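# Scoop dry food into two bowls, then tidy up

## Task

Use the scoop to move dry food into the bowls until each bowl contains 10 or more pieces, keeping spills low (food that leaves the table counts only as a spill, not as a lost object). Any piece that reaches a bowl must, since it last rested in the box or on the table, have sat in the scoop while the scoop was held and raised clear. Pieces caught between gripper fingers must not go into a bowl. A bowl holding more than a stray piece or two that breaks these rules fails the attempt, though a single stray one still counts for its bowl. Never let the scoop drop from any height. At the end both bowls must be upright at their original spots, the box must rest flat on the table, and the scoop, emptied, must lie on the table away from the box and both bowls. Release everything and pull the grippers away; nothing may count as done if it stays in place only because the robot holds it.

## Robot and tools

Robot: two arms, left_arm and right_arm, each ending in a two-finger gripper. The names are labels, not image sides. All reported positions use one shared scene frame: origin on the tabletop midway between the arms, +x pointing out across the table, +z up, and left_arm sitting on the +y side. Reported hand positions can be somewhat off, more so at long reach.

Gripper axes: fingers extend along the gripper's own +z; they close and open along its y. The reported end_effector_position lies between the finger pads, roughly 1 cm short of the tips.

Row format (used by execute_actions and move): 14 numbers, each in [-1, 1], always all 14 even if one arm idles. First 7 are left_arm: dx, dy, dz, rx, ry, rz, opening; next 7 are right_arm in that order. dx..rz are an offset, not a pose: the target is displaced from the gripper's measured pose at the start of the action (or, for move, the pose in the latest result showing one), expressed in that gripper's own axes. Scale: 1.0 equals 0.6 m for dx, dy, dz and 180 degrees for rotation; rx, ry, rz form a single rotation vector. Opening is absolute, not an offset: +1 fully open (0.094 m), -1 closed.

execute_actions(actions): a list of actions run in sequence. Each action is a table of up to 15 rows; each row lasts one control step of 1/30 s, and if fewer than 15 rows are given the last row repeats to fill 15 steps. Every row in an action is measured from that action's start pose, not from the row before. For the first action of a call the start is the last pose reported in a result. An empty list just returns the current state and images.

move(target, speed, blocking): target is one 14-number row as above (offset from last reported pose). Both grippers travel straight toward their targets and finish together, over 0.5 to 10 s; a longer path is cut off at 10 s. speed is top path speed in m/s, 0.002 to 0.5 (default 0.25); rotation is capped at twice that in rad/s. Openings are sent when the move begins. Moves do not avoid obstacles or the other arm; grippers lag, drift and may overshoot the speed, especially with a near-straight arm. Faster contact hits harder, and aiming past a contact presses harder. blocking=false returns after 0.5 s while motion continues; then use wait or stop before sending other motion. The result adds a move: line with the ending (done, off_target, moving, held, fault) and limits that acted (paced = pose clipped; held = a check blocked steps, after which the arm may surge), plus each gripper's distance to its target.

wait(seconds): 0 to 10; lets the scene run with last commands held; ends early if a running move finishes. stop(): brakes a running move; needs stopping room, more at speed; fingers keep moving. zoom_image(camera, region): camera is one of cam_head_left, cam_head_right, cam_high, cam_low, cam_left_wrist, cam_right_wrist (all 504x504); region is [x0, y0, x1, y1] in pixels from the top-left, at most 504 by 504. finished_scene(scene): integer 1 to 2, the current scene's number; ends it irreversibly and reports success, so call it only when everything is settled.

Controller behaviour: each step, the commanded pose is limited to within 70 mm and 16 degrees of the measured pose, so far targets need several actions; after an action the arm coasts at most to its last clipped pose. Position wins over orientation if both cannot be met. Joint friction may leave the gripper up to about 31 mm short, and tiny commands may do nothing. Hand target lines show where the controller is now steering. A pose unreachable line means a clearance check altered or blocked that arm's command. To keep an arm still, send the offset back to where it should be in the first call of a reply and zeros afterwards, always with its intended opening.

Joint ranges (rad), base to gripper: waist -2.618 to 3.054, shoulder 0.000 to 3.142, elbow 0.000 to 3.142, wrist pitch -1.571 to 1.571, wrist yaw -1.571 to 1.571, wrist roll -2.094 to 2.094. Elbows stop just before straight.

Gripping: grip_measured reports finger opening on the command scale; the last Joint positions value is the opening in metres. Readings may be off by about 1 mm per gripper. To hold the scoop, command about 0.03 below grip_measured (smaller margin = lighter grip). Pads push about 50 to 62 N, less on thin parts under about 2 mm. Joint torque readings include offsets and noise and are nonzero in free air.

Motor heat: holding loads warms motors. MOTOR HOT appears from 75 °C; at 90 °C that arm halts for 10 s; at 100 °C it goes limp and drops. These show as OVER-TEMPERATURE FAULT lines. Any FAULT can cut short a move, action or wait.

The robot keeps executing its last command while the reply is being written. Things to avoid: dropping or releasing the scoop from height, knocking anything off the table (this ends the scene), tipping or shifting bowls, arms colliding or pressing each other, hard impacts or shoves. A loose object may occasionally get a brief external push.

Each tool is called after "Emit:" in YAML: its name, and indented under it one key for each argument.

## Session

Emit:
execute_actions:
  actions: []

Scene clock: 0.00 s.
left_arm: end_effector_position=(+0.3693, +0.3056, +0.4072) grip_measured=+1.000 end_effector_quat_wxyz=(+0.707, +0.045, +0.704, -0.051) | right_arm: end_effector_position=(+0.3148, -0.2755, +0.1504) grip_measured=-0.594 end_effector_quat_wxyz=(+0.286, +0.023, +0.958, -0.000)
Joint positions: left_arm=[-0.002  1.056  1.067 -0.006 -0.005 -0.008  0.094] | right_arm=[-0.022  1.096  0.887 -0.782 -0.012  0.005  0.019]
Joint velocities: left_arm=[ 0.017  0.007 -0.007  0.007 -0.022 -0.037  0.   ] | right_arm=[ 0.007  0.002 -0.007 -0.051  0.007 -0.081  0.   ]
Joint torques (N m, as the arm reports them, + toward a larger angle): no reading
Motor temperatures (°C, as the motors report them): left_arm=[18 21 21 19 22 22] | right_arm=[19 21 21 24 22 21]
Hand target (left_arm): +0.369, +0.306, +0.407; +0.707, +0.045, +0.704, -0.051
Hand target (right_arm): +0.315, -0.276, +0.151; +0.287, +0.023, +0.958, -0.000

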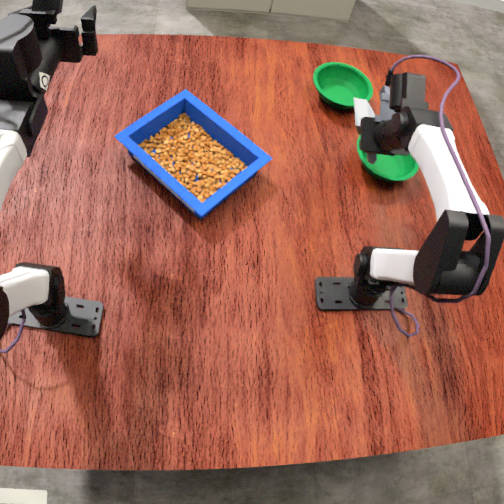

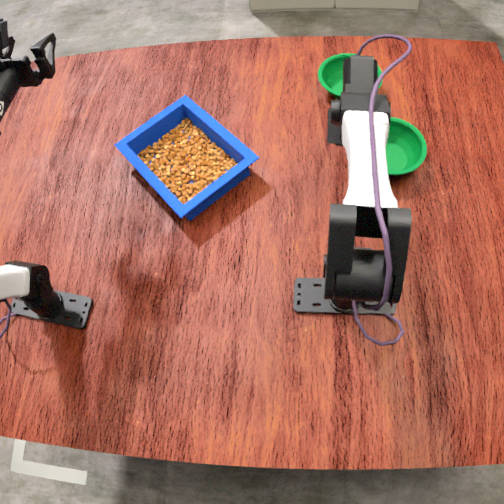

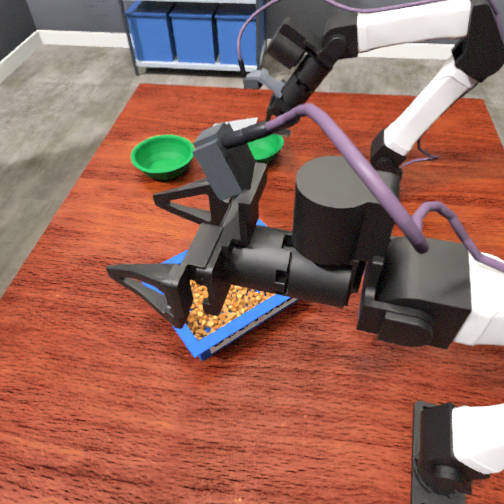

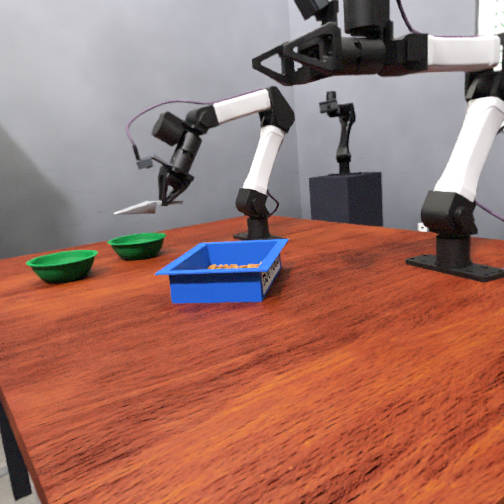

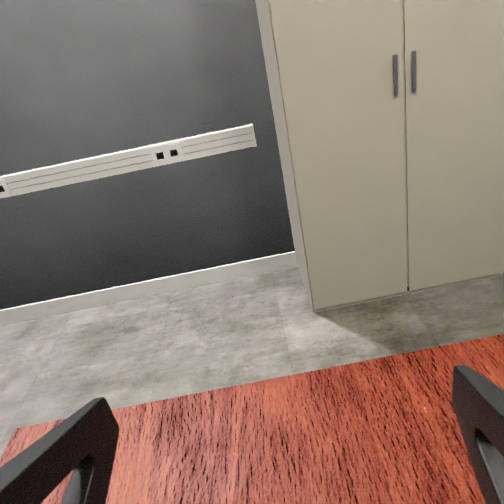

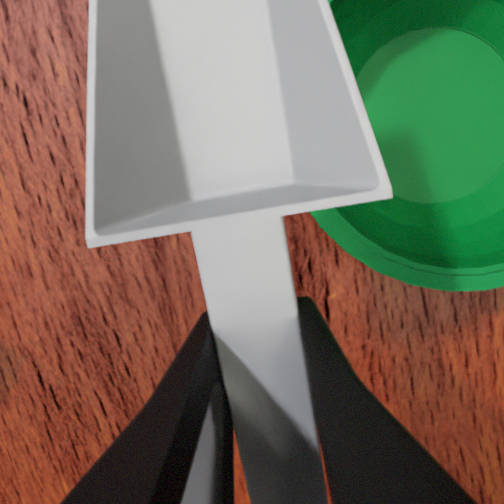

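Emit:
zoom_image:
  camera: "cam_low"
  region: [20,130,300,310]

Emit:
zoom_image:
  camera: "cam_head_left"
  region: [100,40,450,240]

Region (20, 130, 300, 310) of cam_low's 504x504 image, scaled by 1.800, with more detail than that image has; it fills the top 324 rows of this view, and the rest is white.

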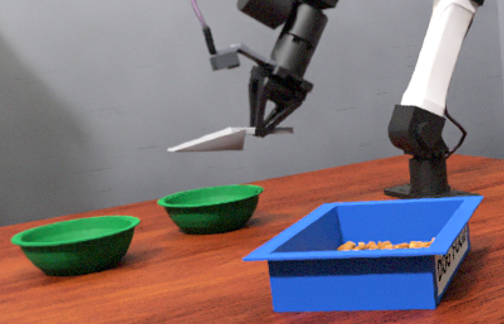

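Region (100, 40, 450, 240) of cam_head_left's 504x504 image, scaled by 1.440, with more detail than that image has; it fills the top 288 rows of this view, and the rest is white.

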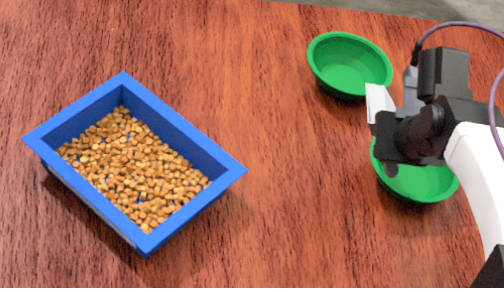

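Emit:
move:
  target: [0.2,0.1,-0.3,0,0,0,1,0.127,0.385,-0.157,-0.159,0,-0.243,-0.7]
  speed: 0.35

Emit:
move:
  target: [0,0,0,0,0,0,1,0,0,0,0,0.185,0,-0.7]
  speed: 0.35

Scene clock: 16.30 s.
left_arm: end_effector_position=(+0.1966, +0.3874, +0.2910) grip_measured=+1.000 end_effector_quat_wxyz=(+0.710, +0.047, +0.701, -0.045) | right_arm: end_effector_position=(+0.2061, -0.0469, +0.1821) grip_measured=-0.594 end_effector_quat_wxyz=(+0.248, -0.400, +0.874, +0.123)
Joint positions: left_arm=[ 1.135  0.227  0.455 -0.2    1.128 -0.022  0.094] | right_arm=[ 0.911  1.101  1.026 -0.934 -0.001  0.027  0.019]
Joint velocities: left_arm=[ 0.012 -0.002  0.007  0.007 -0.037 -0.11   0.   ] | right_arm=[ 0.002  0.002  0.002  0.037 -0.037  0.037 -0.001]
Joint torques (N m, as the arm reports them, + toward a larger angle): left_arm=[ 0.74  3.43  7.8   2.1   0.11 -0.08] | right_arm=[ 0.5  -2.05  8.36  1.8   0.13 -0.1 ]
Motor temperatures (°C, as the motors report them): left_arm=[18 21 23 23 22 22] | right_arm=[19 21 24 25 22 21]
Hand target (left_arm): +0.198, +0.390, +0.287; +0.708, +0.043, +0.703, -0.052
Hand target (right_arm): +0.209, -0.040, +0.188; +0.257, -0.401, +0.870, +0.127
Off the commanded pose (left_arm): 0.006 m, 1 deg.
Off the commanded pose (right_arm): 0.011 m, 2 deg.
move: off_target (right_arm)

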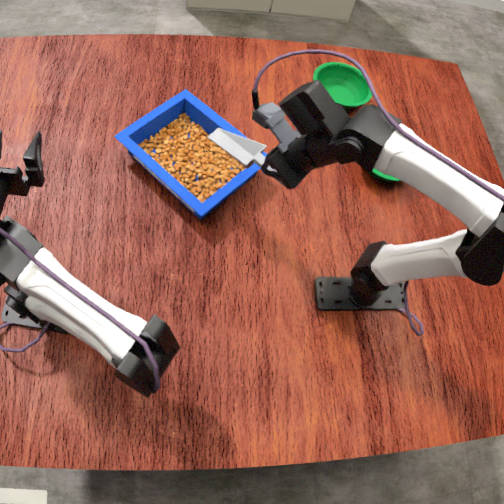

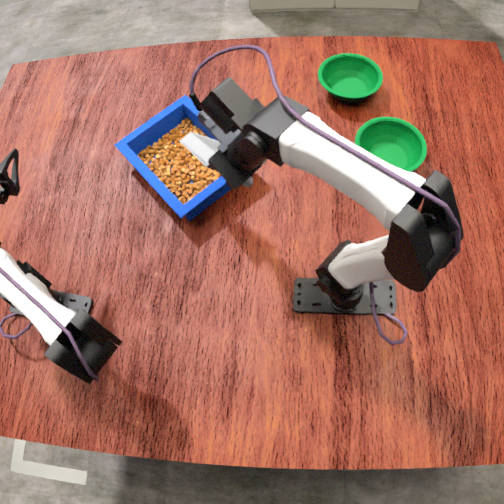

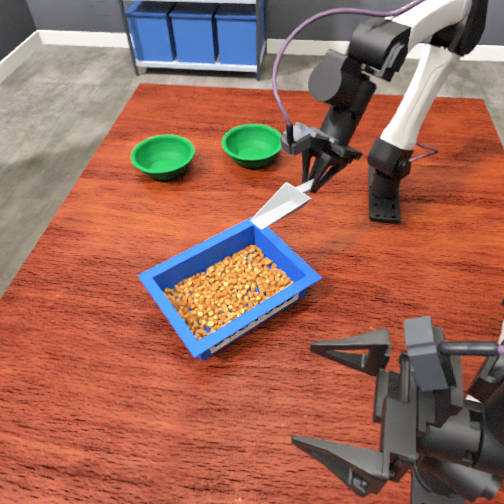

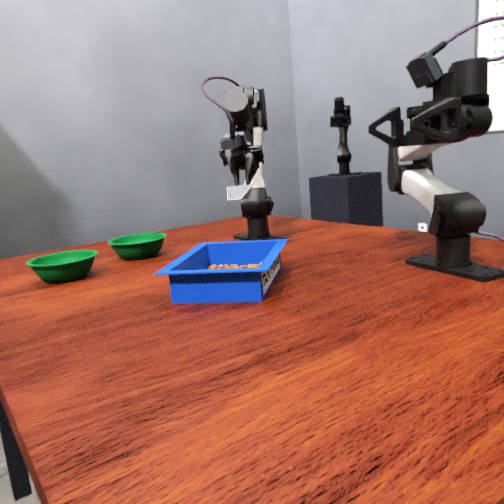

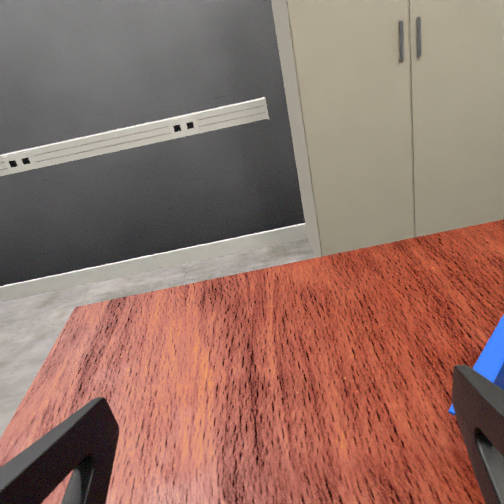

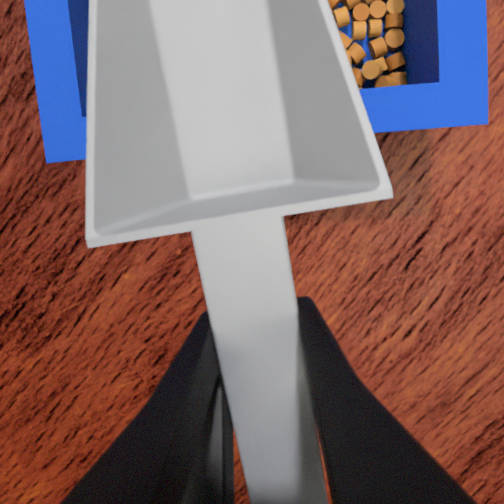

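Scene clock: 17.83 s.
left_arm: end_effector_position=(+0.1966, +0.3874, +0.2910) grip_measured=+1.000 end_effector_quat_wxyz=(+0.710, +0.047, +0.701, -0.045) | right_arm: end_effector_position=(+0.2041, -0.0480, +0.1803) grip_measured=-0.594 end_effector_quat_wxyz=(-0.010, -0.416, +0.909, -0.001)
Joint positions: left_arm=[ 1.135  0.227  0.455 -0.2    1.128 -0.022  0.094] | right_arm=[ 0.911  1.629  1.584 -1.545 -0.006  0.027  0.019]
Joint velocities: left_arm=[ 0.002 -0.017 -0.002 -0.007  0.007 -0.051  0.   ] | right_arm=[-0.002  0.002 -0.022  0.007  0.007  0.051  0.   ]
Joint torques (N m, as the arm reports them, + toward a larger angle): left_arm=[ 0.19  2.44  9.21  1.87 -0.02  0.  ] | right_arm=[-0.82 -7.23  7.35  0.33 -0.02 -0.2 ]
Motor temperatures (°C, as the motors report them): left_arm=[18 21 23 23 22 22] | right_arm=[19 21 24 25 22 21]
Hand target (left_arm): +0.197, +0.387, +0.291; +0.710, +0.047, +0.701, -0.045
Hand target (right_arm): +0.206, -0.047, +0.182; -0.012, -0.415, +0.910, +0.003
Off the commanded pose (left_arm): 0.000 m, 0 deg.
Off the commanded pose (right_arm): 0.003 m, 1 deg.
move: done

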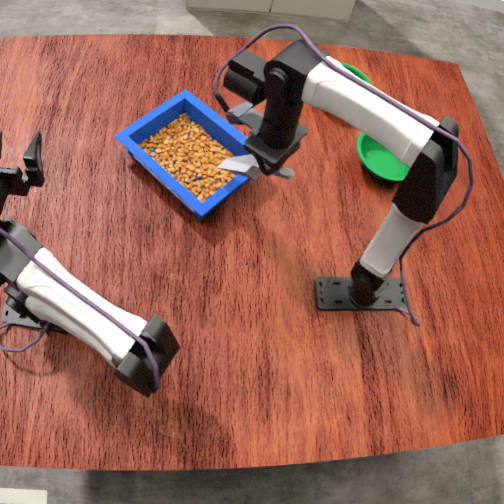

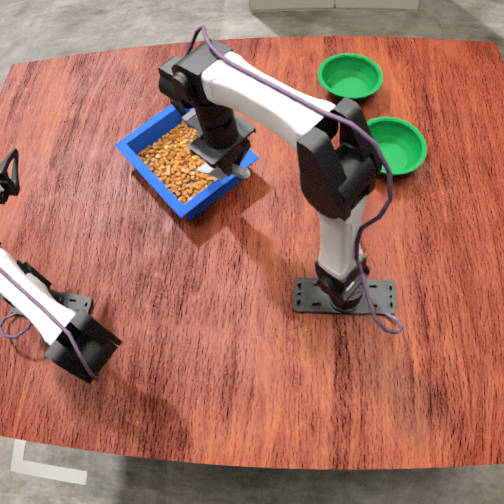

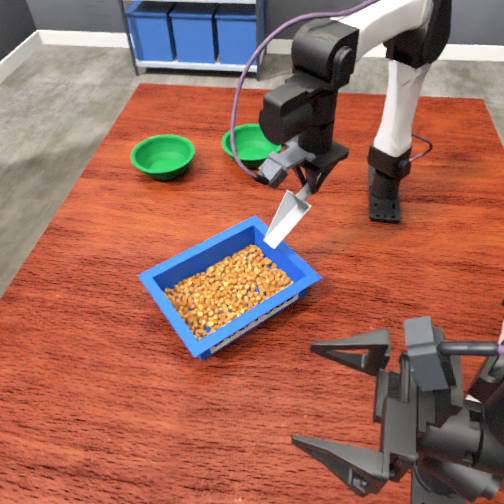

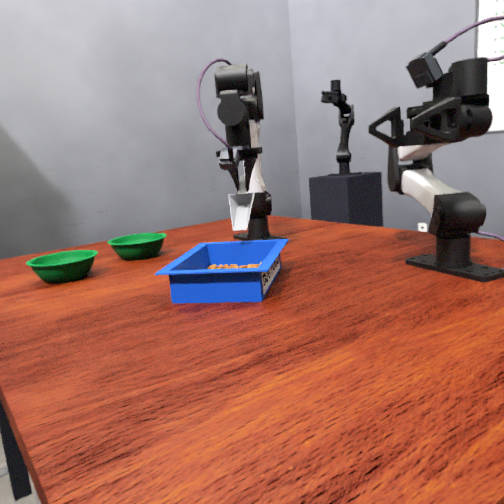

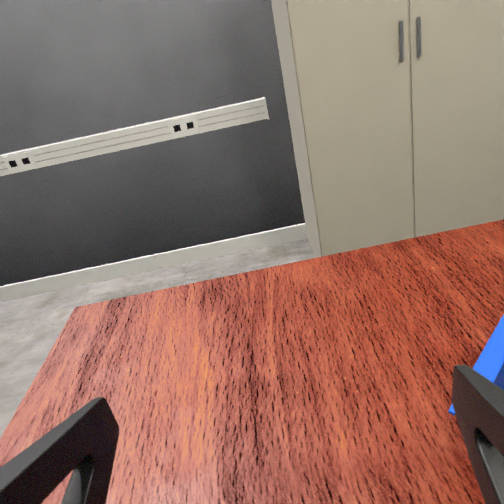

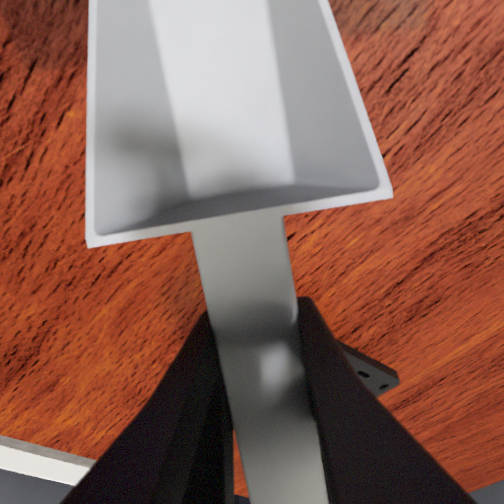

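Emit:
move:
  target: [0,0,0,0,0,0,1,-0.11,0,0.09,0,0,0,-0.7]
  speed: 0.12

Emit:
zoom_image:
  camera: "cam_head_left"
  region: [100,70,300,230]

Emit:
zoom_image:
  camera: "cam_high"
  region: [130,170,340,370]

Scene clock: 23.33 s.
left_arm: end_effector_position=(+0.1966, +0.3874, +0.2910) grip_measured=+1.000 end_effector_quat_wxyz=(+0.710, +0.047, +0.701, -0.045) | right_arm: end_effector_position=(+0.2394, -0.0047, +0.1237) grip_measured=-0.594 end_effector_quat_wxyz=(-0.021, -0.416, +0.909, -0.007)
Joint positions: left_arm=[ 1.135  0.227  0.455 -0.2    1.128 -0.022  0.094] | right_arm=[ 0.911  1.848  1.615 -1.381 -0.006  0.027  0.019]
Joint velocities: left_arm=[ 0.007 -0.022 -0.012  0.051 -0.007 -0.037  0.   ] | right_arm=[-0.022  0.002 -0.002  0.007  0.022 -0.022  0.001]
Joint torques (N m, as the arm reports them, + toward a larger angle): left_arm=[ 0.27  2.47  9.17  1.84  0.02 -0.01] | right_arm=[ -0.54 -10.12   7.42   0.53   0.1   -0.18]
Motor temperatures (°C, as the motors report them): left_arm=[18 21 23 23 22 22] | right_arm=[19 22 24 25 22 21]
Hand target (left_arm): +0.197, +0.387, +0.291; +0.710, +0.047, +0.701, -0.045
Hand target (right_arm): +0.246, +0.001, +0.125; -0.009, -0.416, +0.909, -0.001
Off the commanded pose (left_arm): 0.000 m, 0 deg.
Off the commanded pose (right_arm): 0.009 m, 1 deg.
move: done

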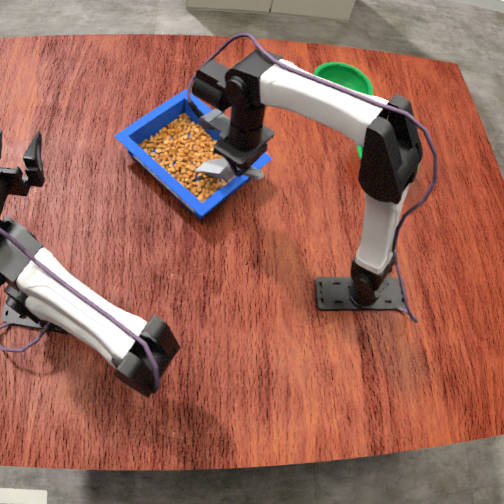

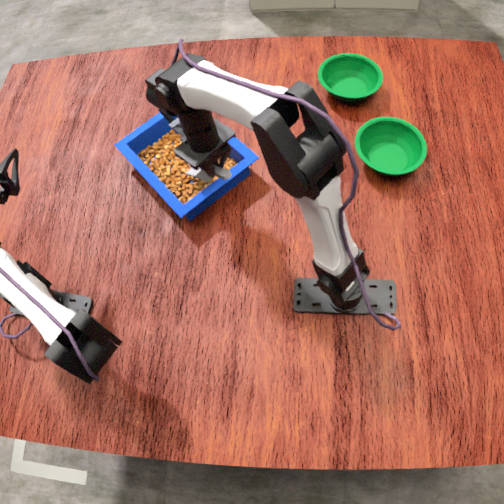

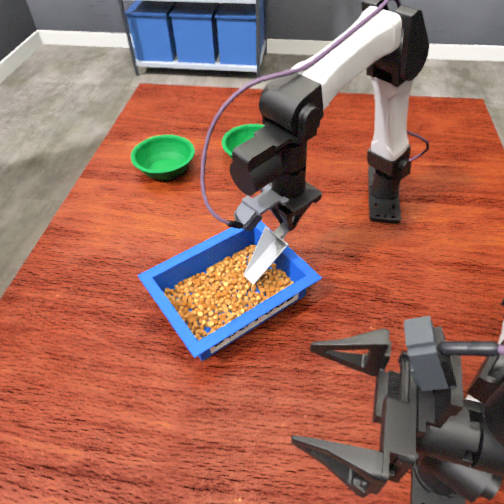

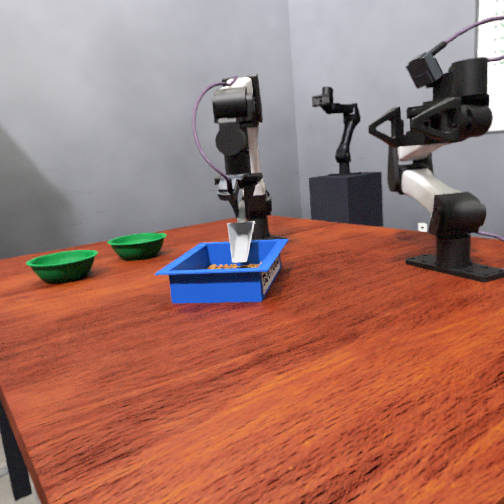

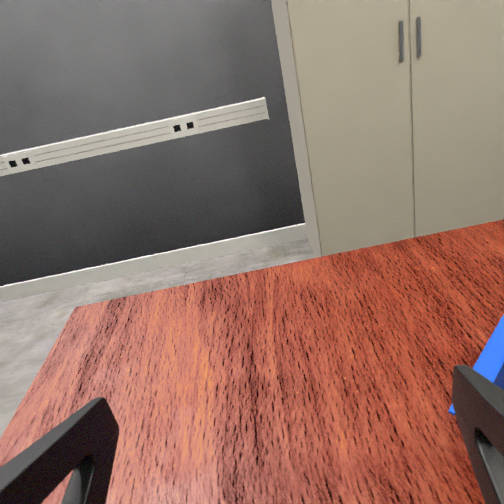

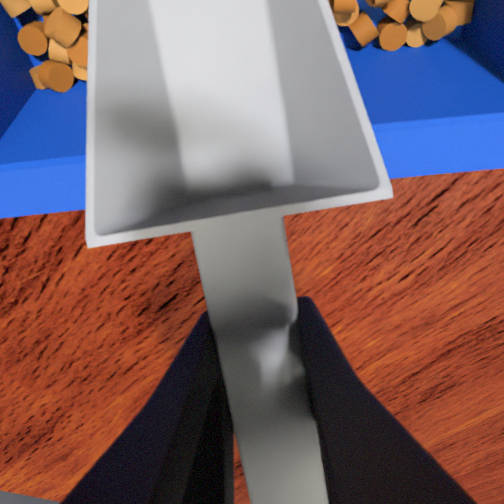

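Region (100, 70, 300, 230) of cam_head_left's 504x504 image, scaled by 2.520, with more detail than that image has; it fills the top 403 rows of this view, and the rest is white.

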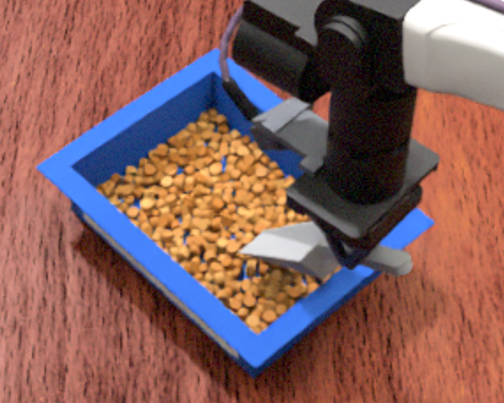

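Region (130, 170, 340, 370) of cam_high's 504x504 image, scaled by 2.400, with more detail than that image has; it fills the top 480 rows of this view, and the rest is white.

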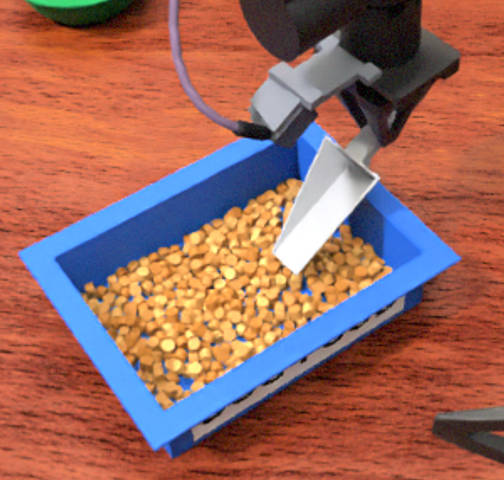

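Emit:
move:
  target: [0,0,0,0,0,0,1,-0.045,0,0.04,0,0,0,-0.7]
  speed: 0.05

Emit:
zoom_image:
  camera: "cam_high"
  region: [130,170,340,370]

Scene clock: 27.97 s.
left_arm: end_effector_position=(+0.1966, +0.3874, +0.2910) grip_measured=+1.000 end_effector_quat_wxyz=(+0.710, +0.047, +0.701, -0.045) | right_arm: end_effector_position=(+0.2501, +0.0083, +0.0983) grip_measured=-0.594 end_effector_quat_wxyz=(-0.031, -0.416, +0.909, -0.012)
Joint positions: left_arm=[ 1.135  0.227  0.455 -0.2    1.128 -0.022  0.094] | right_arm=[ 0.911  1.939  1.635 -1.332 -0.006  0.027  0.019]
Joint velocities: left_arm=[ 0.002  0.002 -0.002 -0.022  0.007 -0.066  0.   ] | right_arm=[ 0.012 -0.017 -0.017 -0.051  0.022 -0.051 -0.001]
Joint torques (N m, as the arm reports them, + toward a larger angle): left_arm=[0.25 2.33 9.17 1.86 0.03 0.01] | right_arm=[ -0.29 -10.74   7.49   0.46   0.09  -0.15]
Motor temperatures (°C, as the motors report them): left_arm=[18 21 23 24 22 22] | right_arm=[19 23 25 25 22 21]
Hand target (left_arm): +0.197, +0.387, +0.291; +0.710, +0.047, +0.701, -0.045
Hand target (right_arm): +0.256, +0.015, +0.099; -0.021, -0.416, +0.909, -0.007
Off the commanded pose (left_arm): 0.000 m, 0 deg.
Off the commanded pose (right_arm): 0.009 m, 1 deg.
move: done

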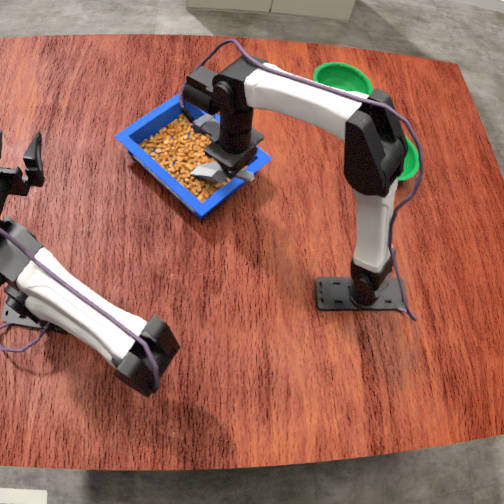

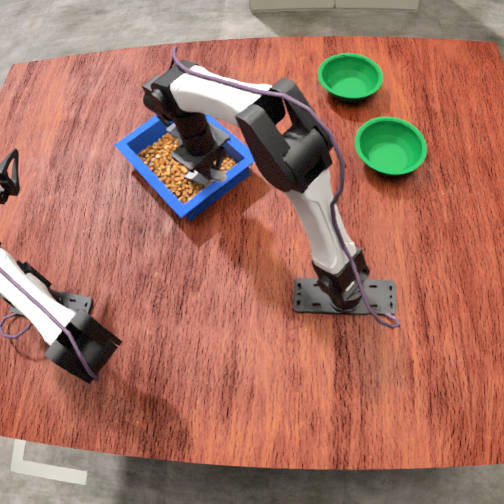

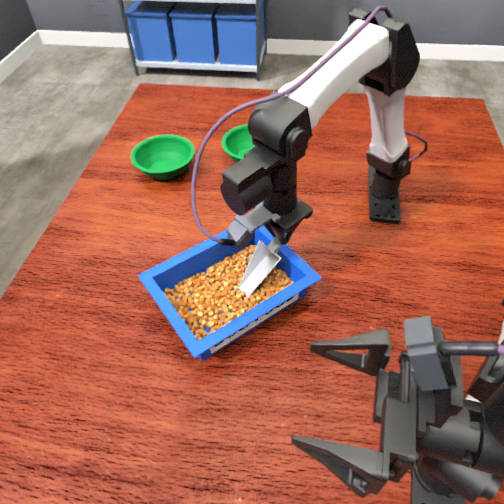

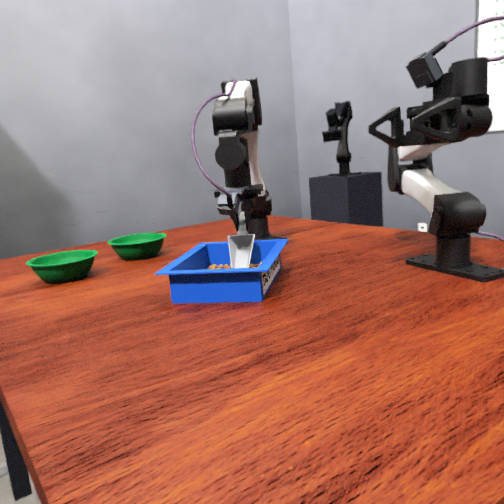

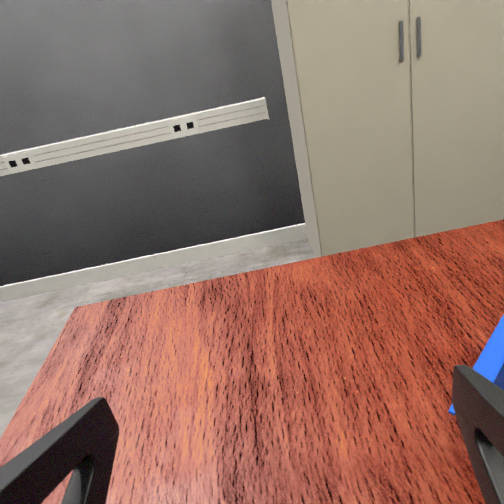

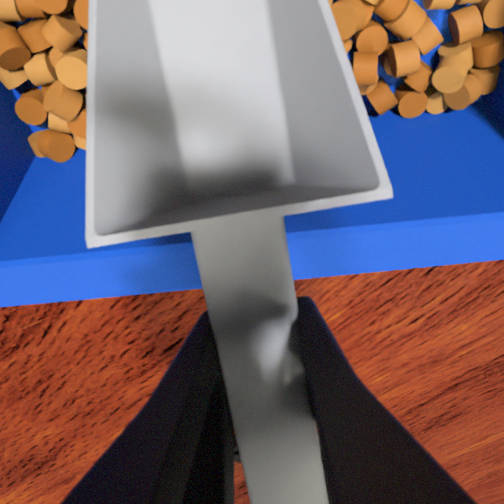

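Region (130, 170, 340, 370) of cam_high's 504x504 image, scaled by 2.400, with more detail than that image has; it fills the top 480 rows of this view, and the rest is white.

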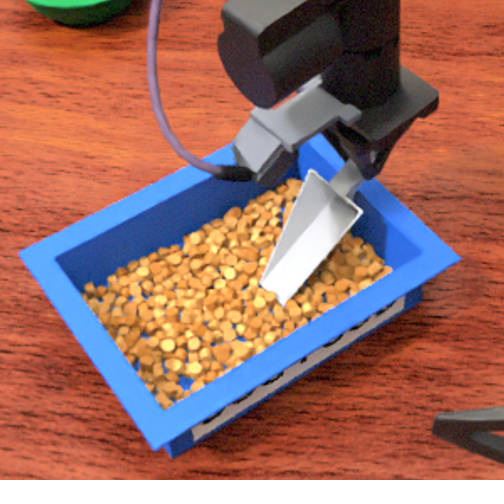

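Emit:
move:
  target: [0,0,0,0,0,0,1,-0.04,0,0.02,0,-0.007,0,-0.7]
  speed: 0.04

Emit:
move:
  target: [0,0,0,0,0,0,1,-0.08,0,0.025,0,-0.065,0,-0.7]
  speed: 0.07

Emit:
zoom_image:
  camera: "cam_high"
  region: [130,170,340,370]

Scene clock: 33.03 s.
left_arm: end_effector_position=(+0.1966, +0.3874, +0.2910) grip_measured=+1.000 end_effector_quat_wxyz=(+0.710, +0.047, +0.701, -0.045) | right_arm: end_effector_position=(+0.2604, +0.0209, +0.0898) grip_measured=-0.594 end_effector_quat_wxyz=(-0.023, -0.416, +0.909, -0.008)
Joint positions: left_arm=[ 1.135  0.227  0.455 -0.2    1.128 -0.022  0.094] | right_arm=[ 0.911  1.99   1.674 -1.303 -0.006  0.027  0.019]
Joint velocities: left_arm=[ 0.007 -0.007  0.017 -0.066 -0.007 -0.066  0.   ] | right_arm=[-0.012 -0.007  0.012  0.051  0.022  0.066 -0.   ]
Joint torques (N m, as the arm reports them, + toward a larger angle): left_arm=[0.29 2.36 9.11 1.86 0.02 0.01] | right_arm=[ -0.24 -10.35   6.94   0.5    0.1   -0.14]
Motor temperatures (°C, as the motors report them): left_arm=[18 22 24 24 22 22] | right_arm=[19 23 25 25 22 21]
Hand target (left_arm): +0.197, +0.387, +0.291; +0.710, +0.047, +0.701, -0.045
Hand target (right_arm): +0.265, +0.026, +0.085; -0.020, -0.416, +0.909, -0.007
Off the commanded pose (left_arm): 0.000 m, 0 deg.
Off the commanded pose (right_arm): 0.009 m, 0 deg.
move: done

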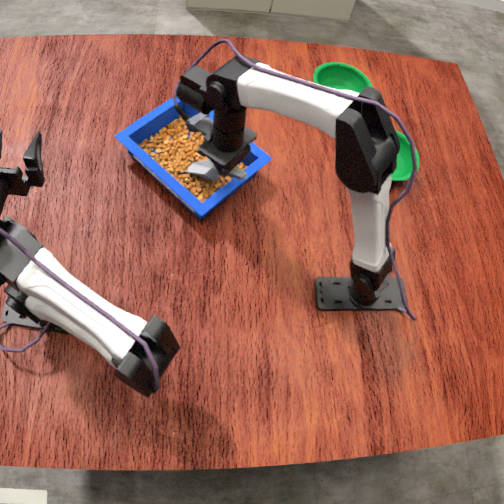

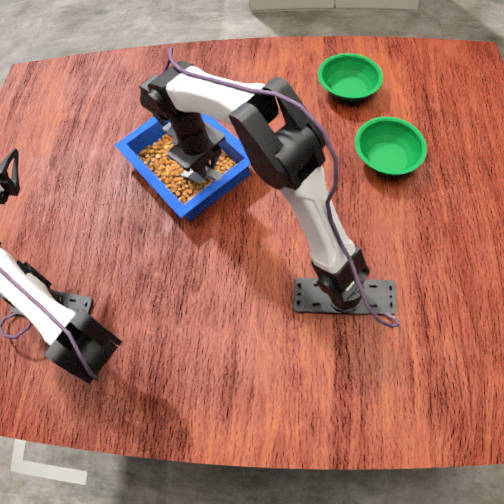

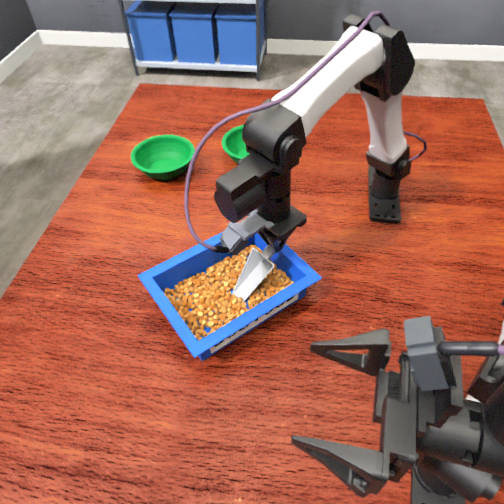

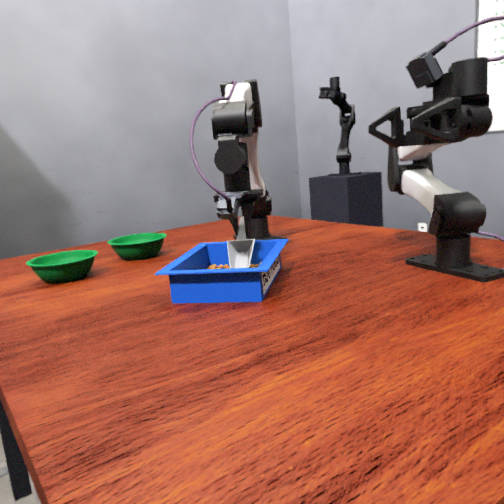

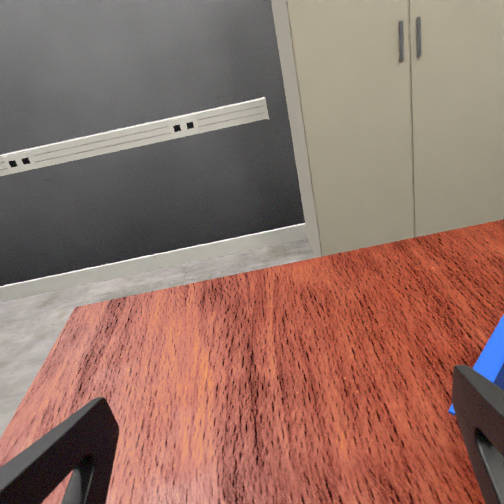

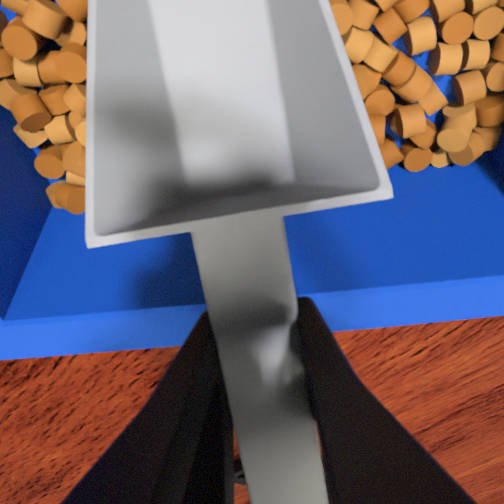

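Scene clock: 34.90 s.
left_arm: end_effector_position=(+0.1966, +0.3874, +0.2910) grip_measured=+1.000 end_effector_quat_wxyz=(+0.710, +0.047, +0.701, -0.045) | right_arm: end_effector_position=(+0.2883, +0.0551, +0.0739) grip_measured=-0.594 end_effector_quat_wxyz=(+0.061, -0.415, +0.907, +0.033)
Joint positions: left_arm=[ 1.135  0.227  0.455 -0.2    1.128 -0.022  0.094] | right_arm=[ 0.911  1.99   1.602 -1.043 -0.006  0.027  0.019]
Joint velocities: left_arm=[-0.012 -0.007  0.002 -0.022 -0.007 -0.037  0.   ] | right_arm=[-0.032 -0.012  0.012 -0.022 -0.007  0.051 -0.   ]
Joint torques (N m, as the arm reports them, + toward a larger angle): left_arm=[ 0.13  2.44  9.16  1.83  0.02 -0.04] | right_arm=[ -0.18 -13.3    5.52   1.02   0.14  -0.16]
Motor temperatures (°C, as the motors report them): left_arm=[18 22 24 24 22 22] | right_arm=[19 24 25 25 22 21]
Hand target (left_arm): +0.197, +0.387, +0.291; +0.710, +0.047, +0.701, -0.045
Hand target (right_arm): +0.291, +0.057, +0.073; +0.069, -0.416, +0.906, +0.035
Off the commanded pose (left_arm): 0.000 m, 0 deg.
Off the commanded pose (right_arm): 0.004 m, 1 deg.
move: done

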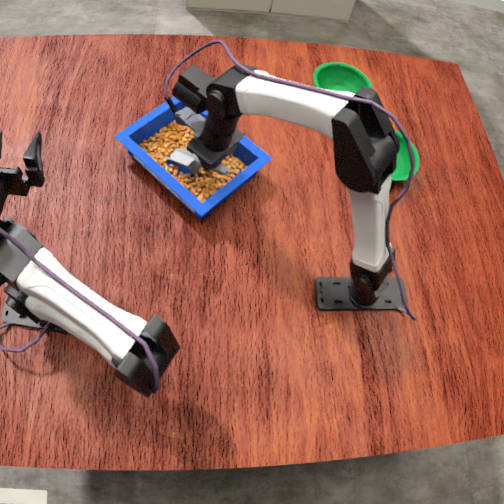

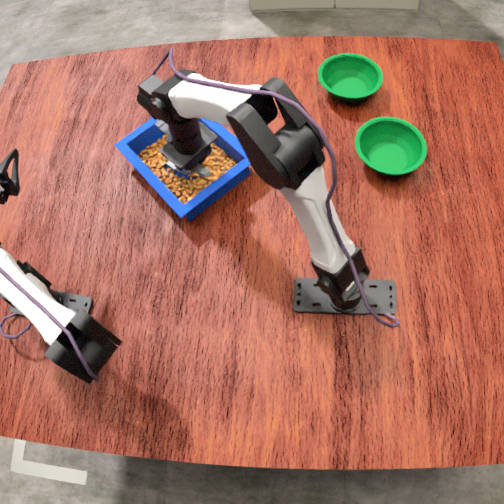

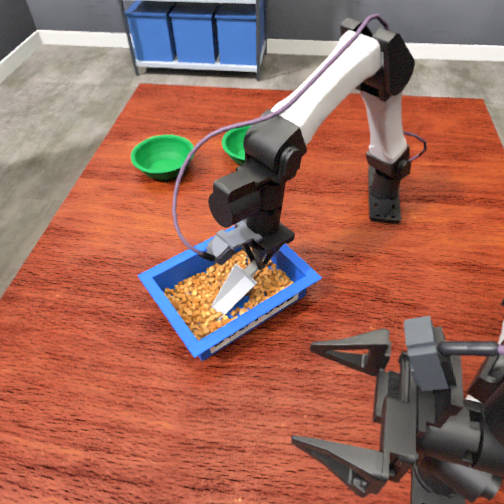

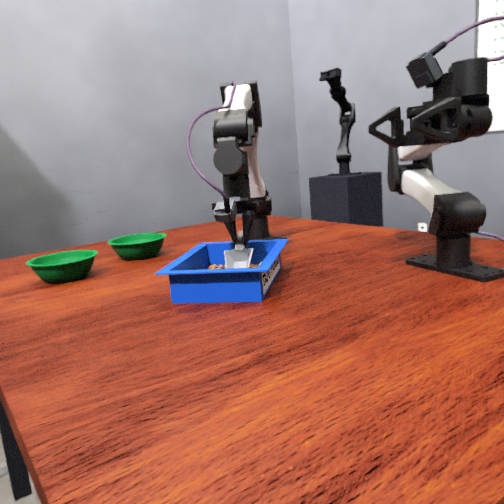

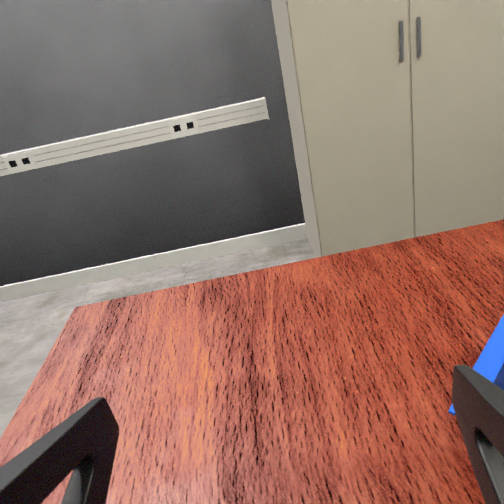

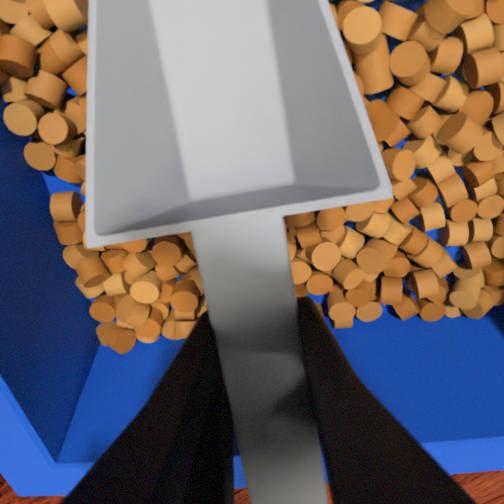

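Region (130, 170, 340, 370) of cam_high's 504x504 image, scaled by 2.400, with more detail than that image has; it fills the top 480 rows of this view, and the rest is white.

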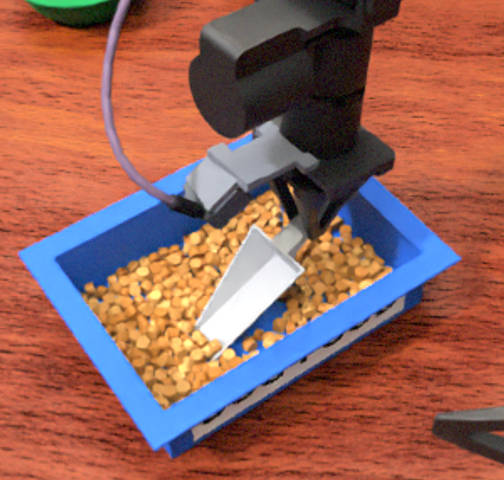

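Emit:
move:
  target: [0,0,0,0,0,0,1,-0.086,-0.012,0.05,0,-0.05,0,-0.7]
  speed: 0.07

Emit:
zoom_image:
  camera: "cam_high"
  region: [130,170,340,370]

Scene clock: 41.80 s.
left_arm: end_effector_position=(+0.1966, +0.3874, +0.2910) grip_measured=+1.000 end_effector_quat_wxyz=(+0.710, +0.047, +0.701, -0.045) | right_arm: end_effector_position=(+0.3215, +0.0884, +0.0556) grip_measured=-0.594 end_effector_quat_wxyz=(+0.124, -0.412, +0.901, +0.063)
Joint positions: left_arm=[ 1.135  0.227  0.455 -0.2    1.128 -0.022  0.094] | right_arm=[ 0.901  2.06   1.602 -0.834 -0.006  0.019  0.019]
Joint velocities: left_arm=[-0.017  0.002 -0.007 -0.11  -0.051 -0.022  0.   ] | right_arm=[-0.002 -0.012  0.007  0.007 -0.007  0.037 -0.001]
Joint torques (N m, as the arm reports them, + toward a larger angle): left_arm=[0.08 2.23 8.99 1.86 0.   0.  ] | right_arm=[ -0.83 -12.13   7.01   1.41   0.07  -0.25]
Motor temperatures (°C, as the motors report them): left_arm=[18 22 24 24 22 22] | right_arm=[19 25 25 25 22 21]
Hand target (left_arm): +0.197, +0.387, +0.291; +0.710, +0.047, +0.701, -0.045
Hand target (right_arm): +0.329, +0.092, +0.052; +0.132, -0.412, +0.899, +0.066
Off the commanded pose (left_arm): 0.000 m, 0 deg.
Off the commanded pose (right_arm): 0.010 m, 1 deg.
move: done

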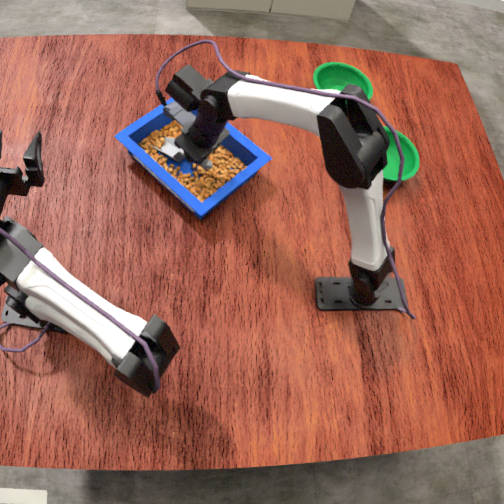

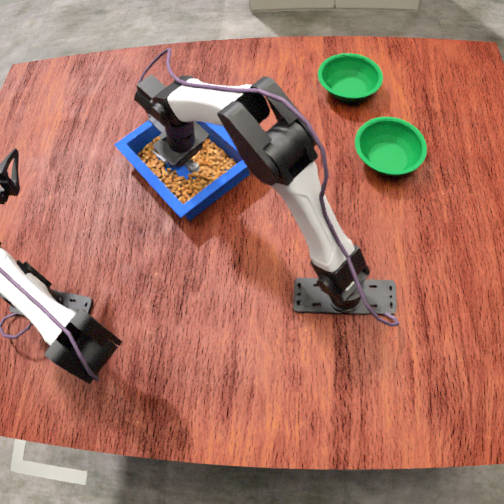

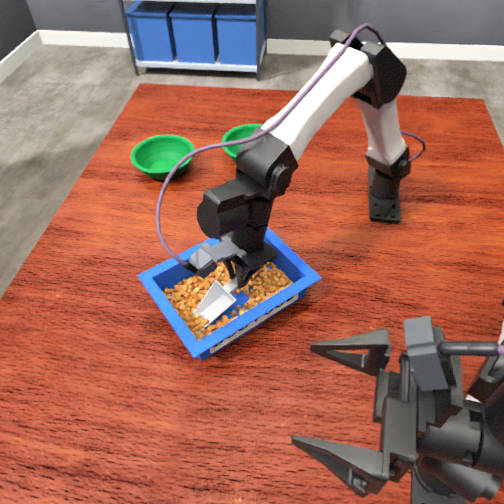

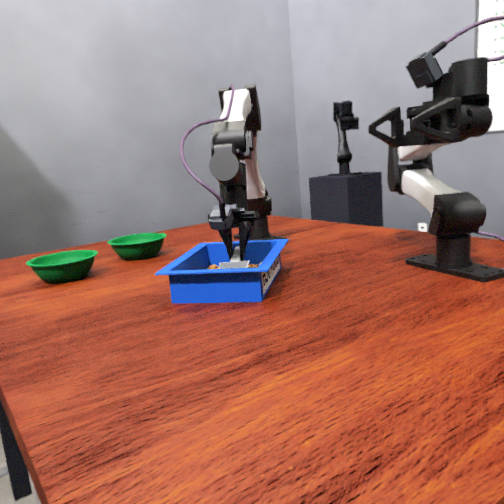

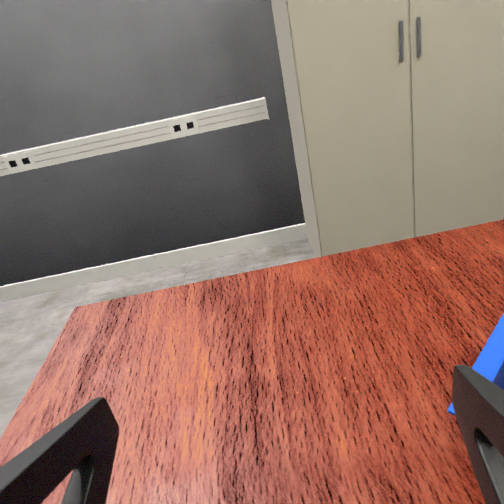

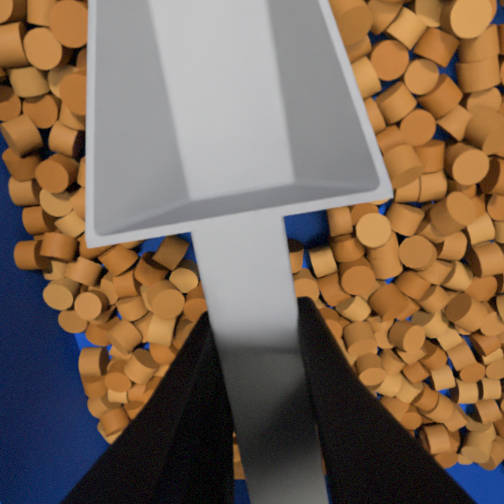

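Region (130, 170, 340, 370) of cam_high's 504x504 image, scaled by 2.400, with more detail than that image has; it fills the top 480 rows of this view, and the rest is white.

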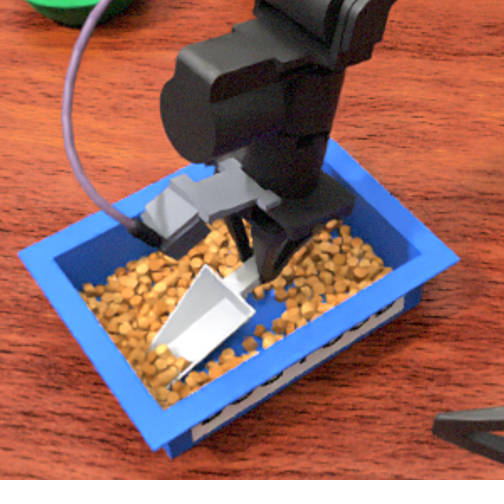

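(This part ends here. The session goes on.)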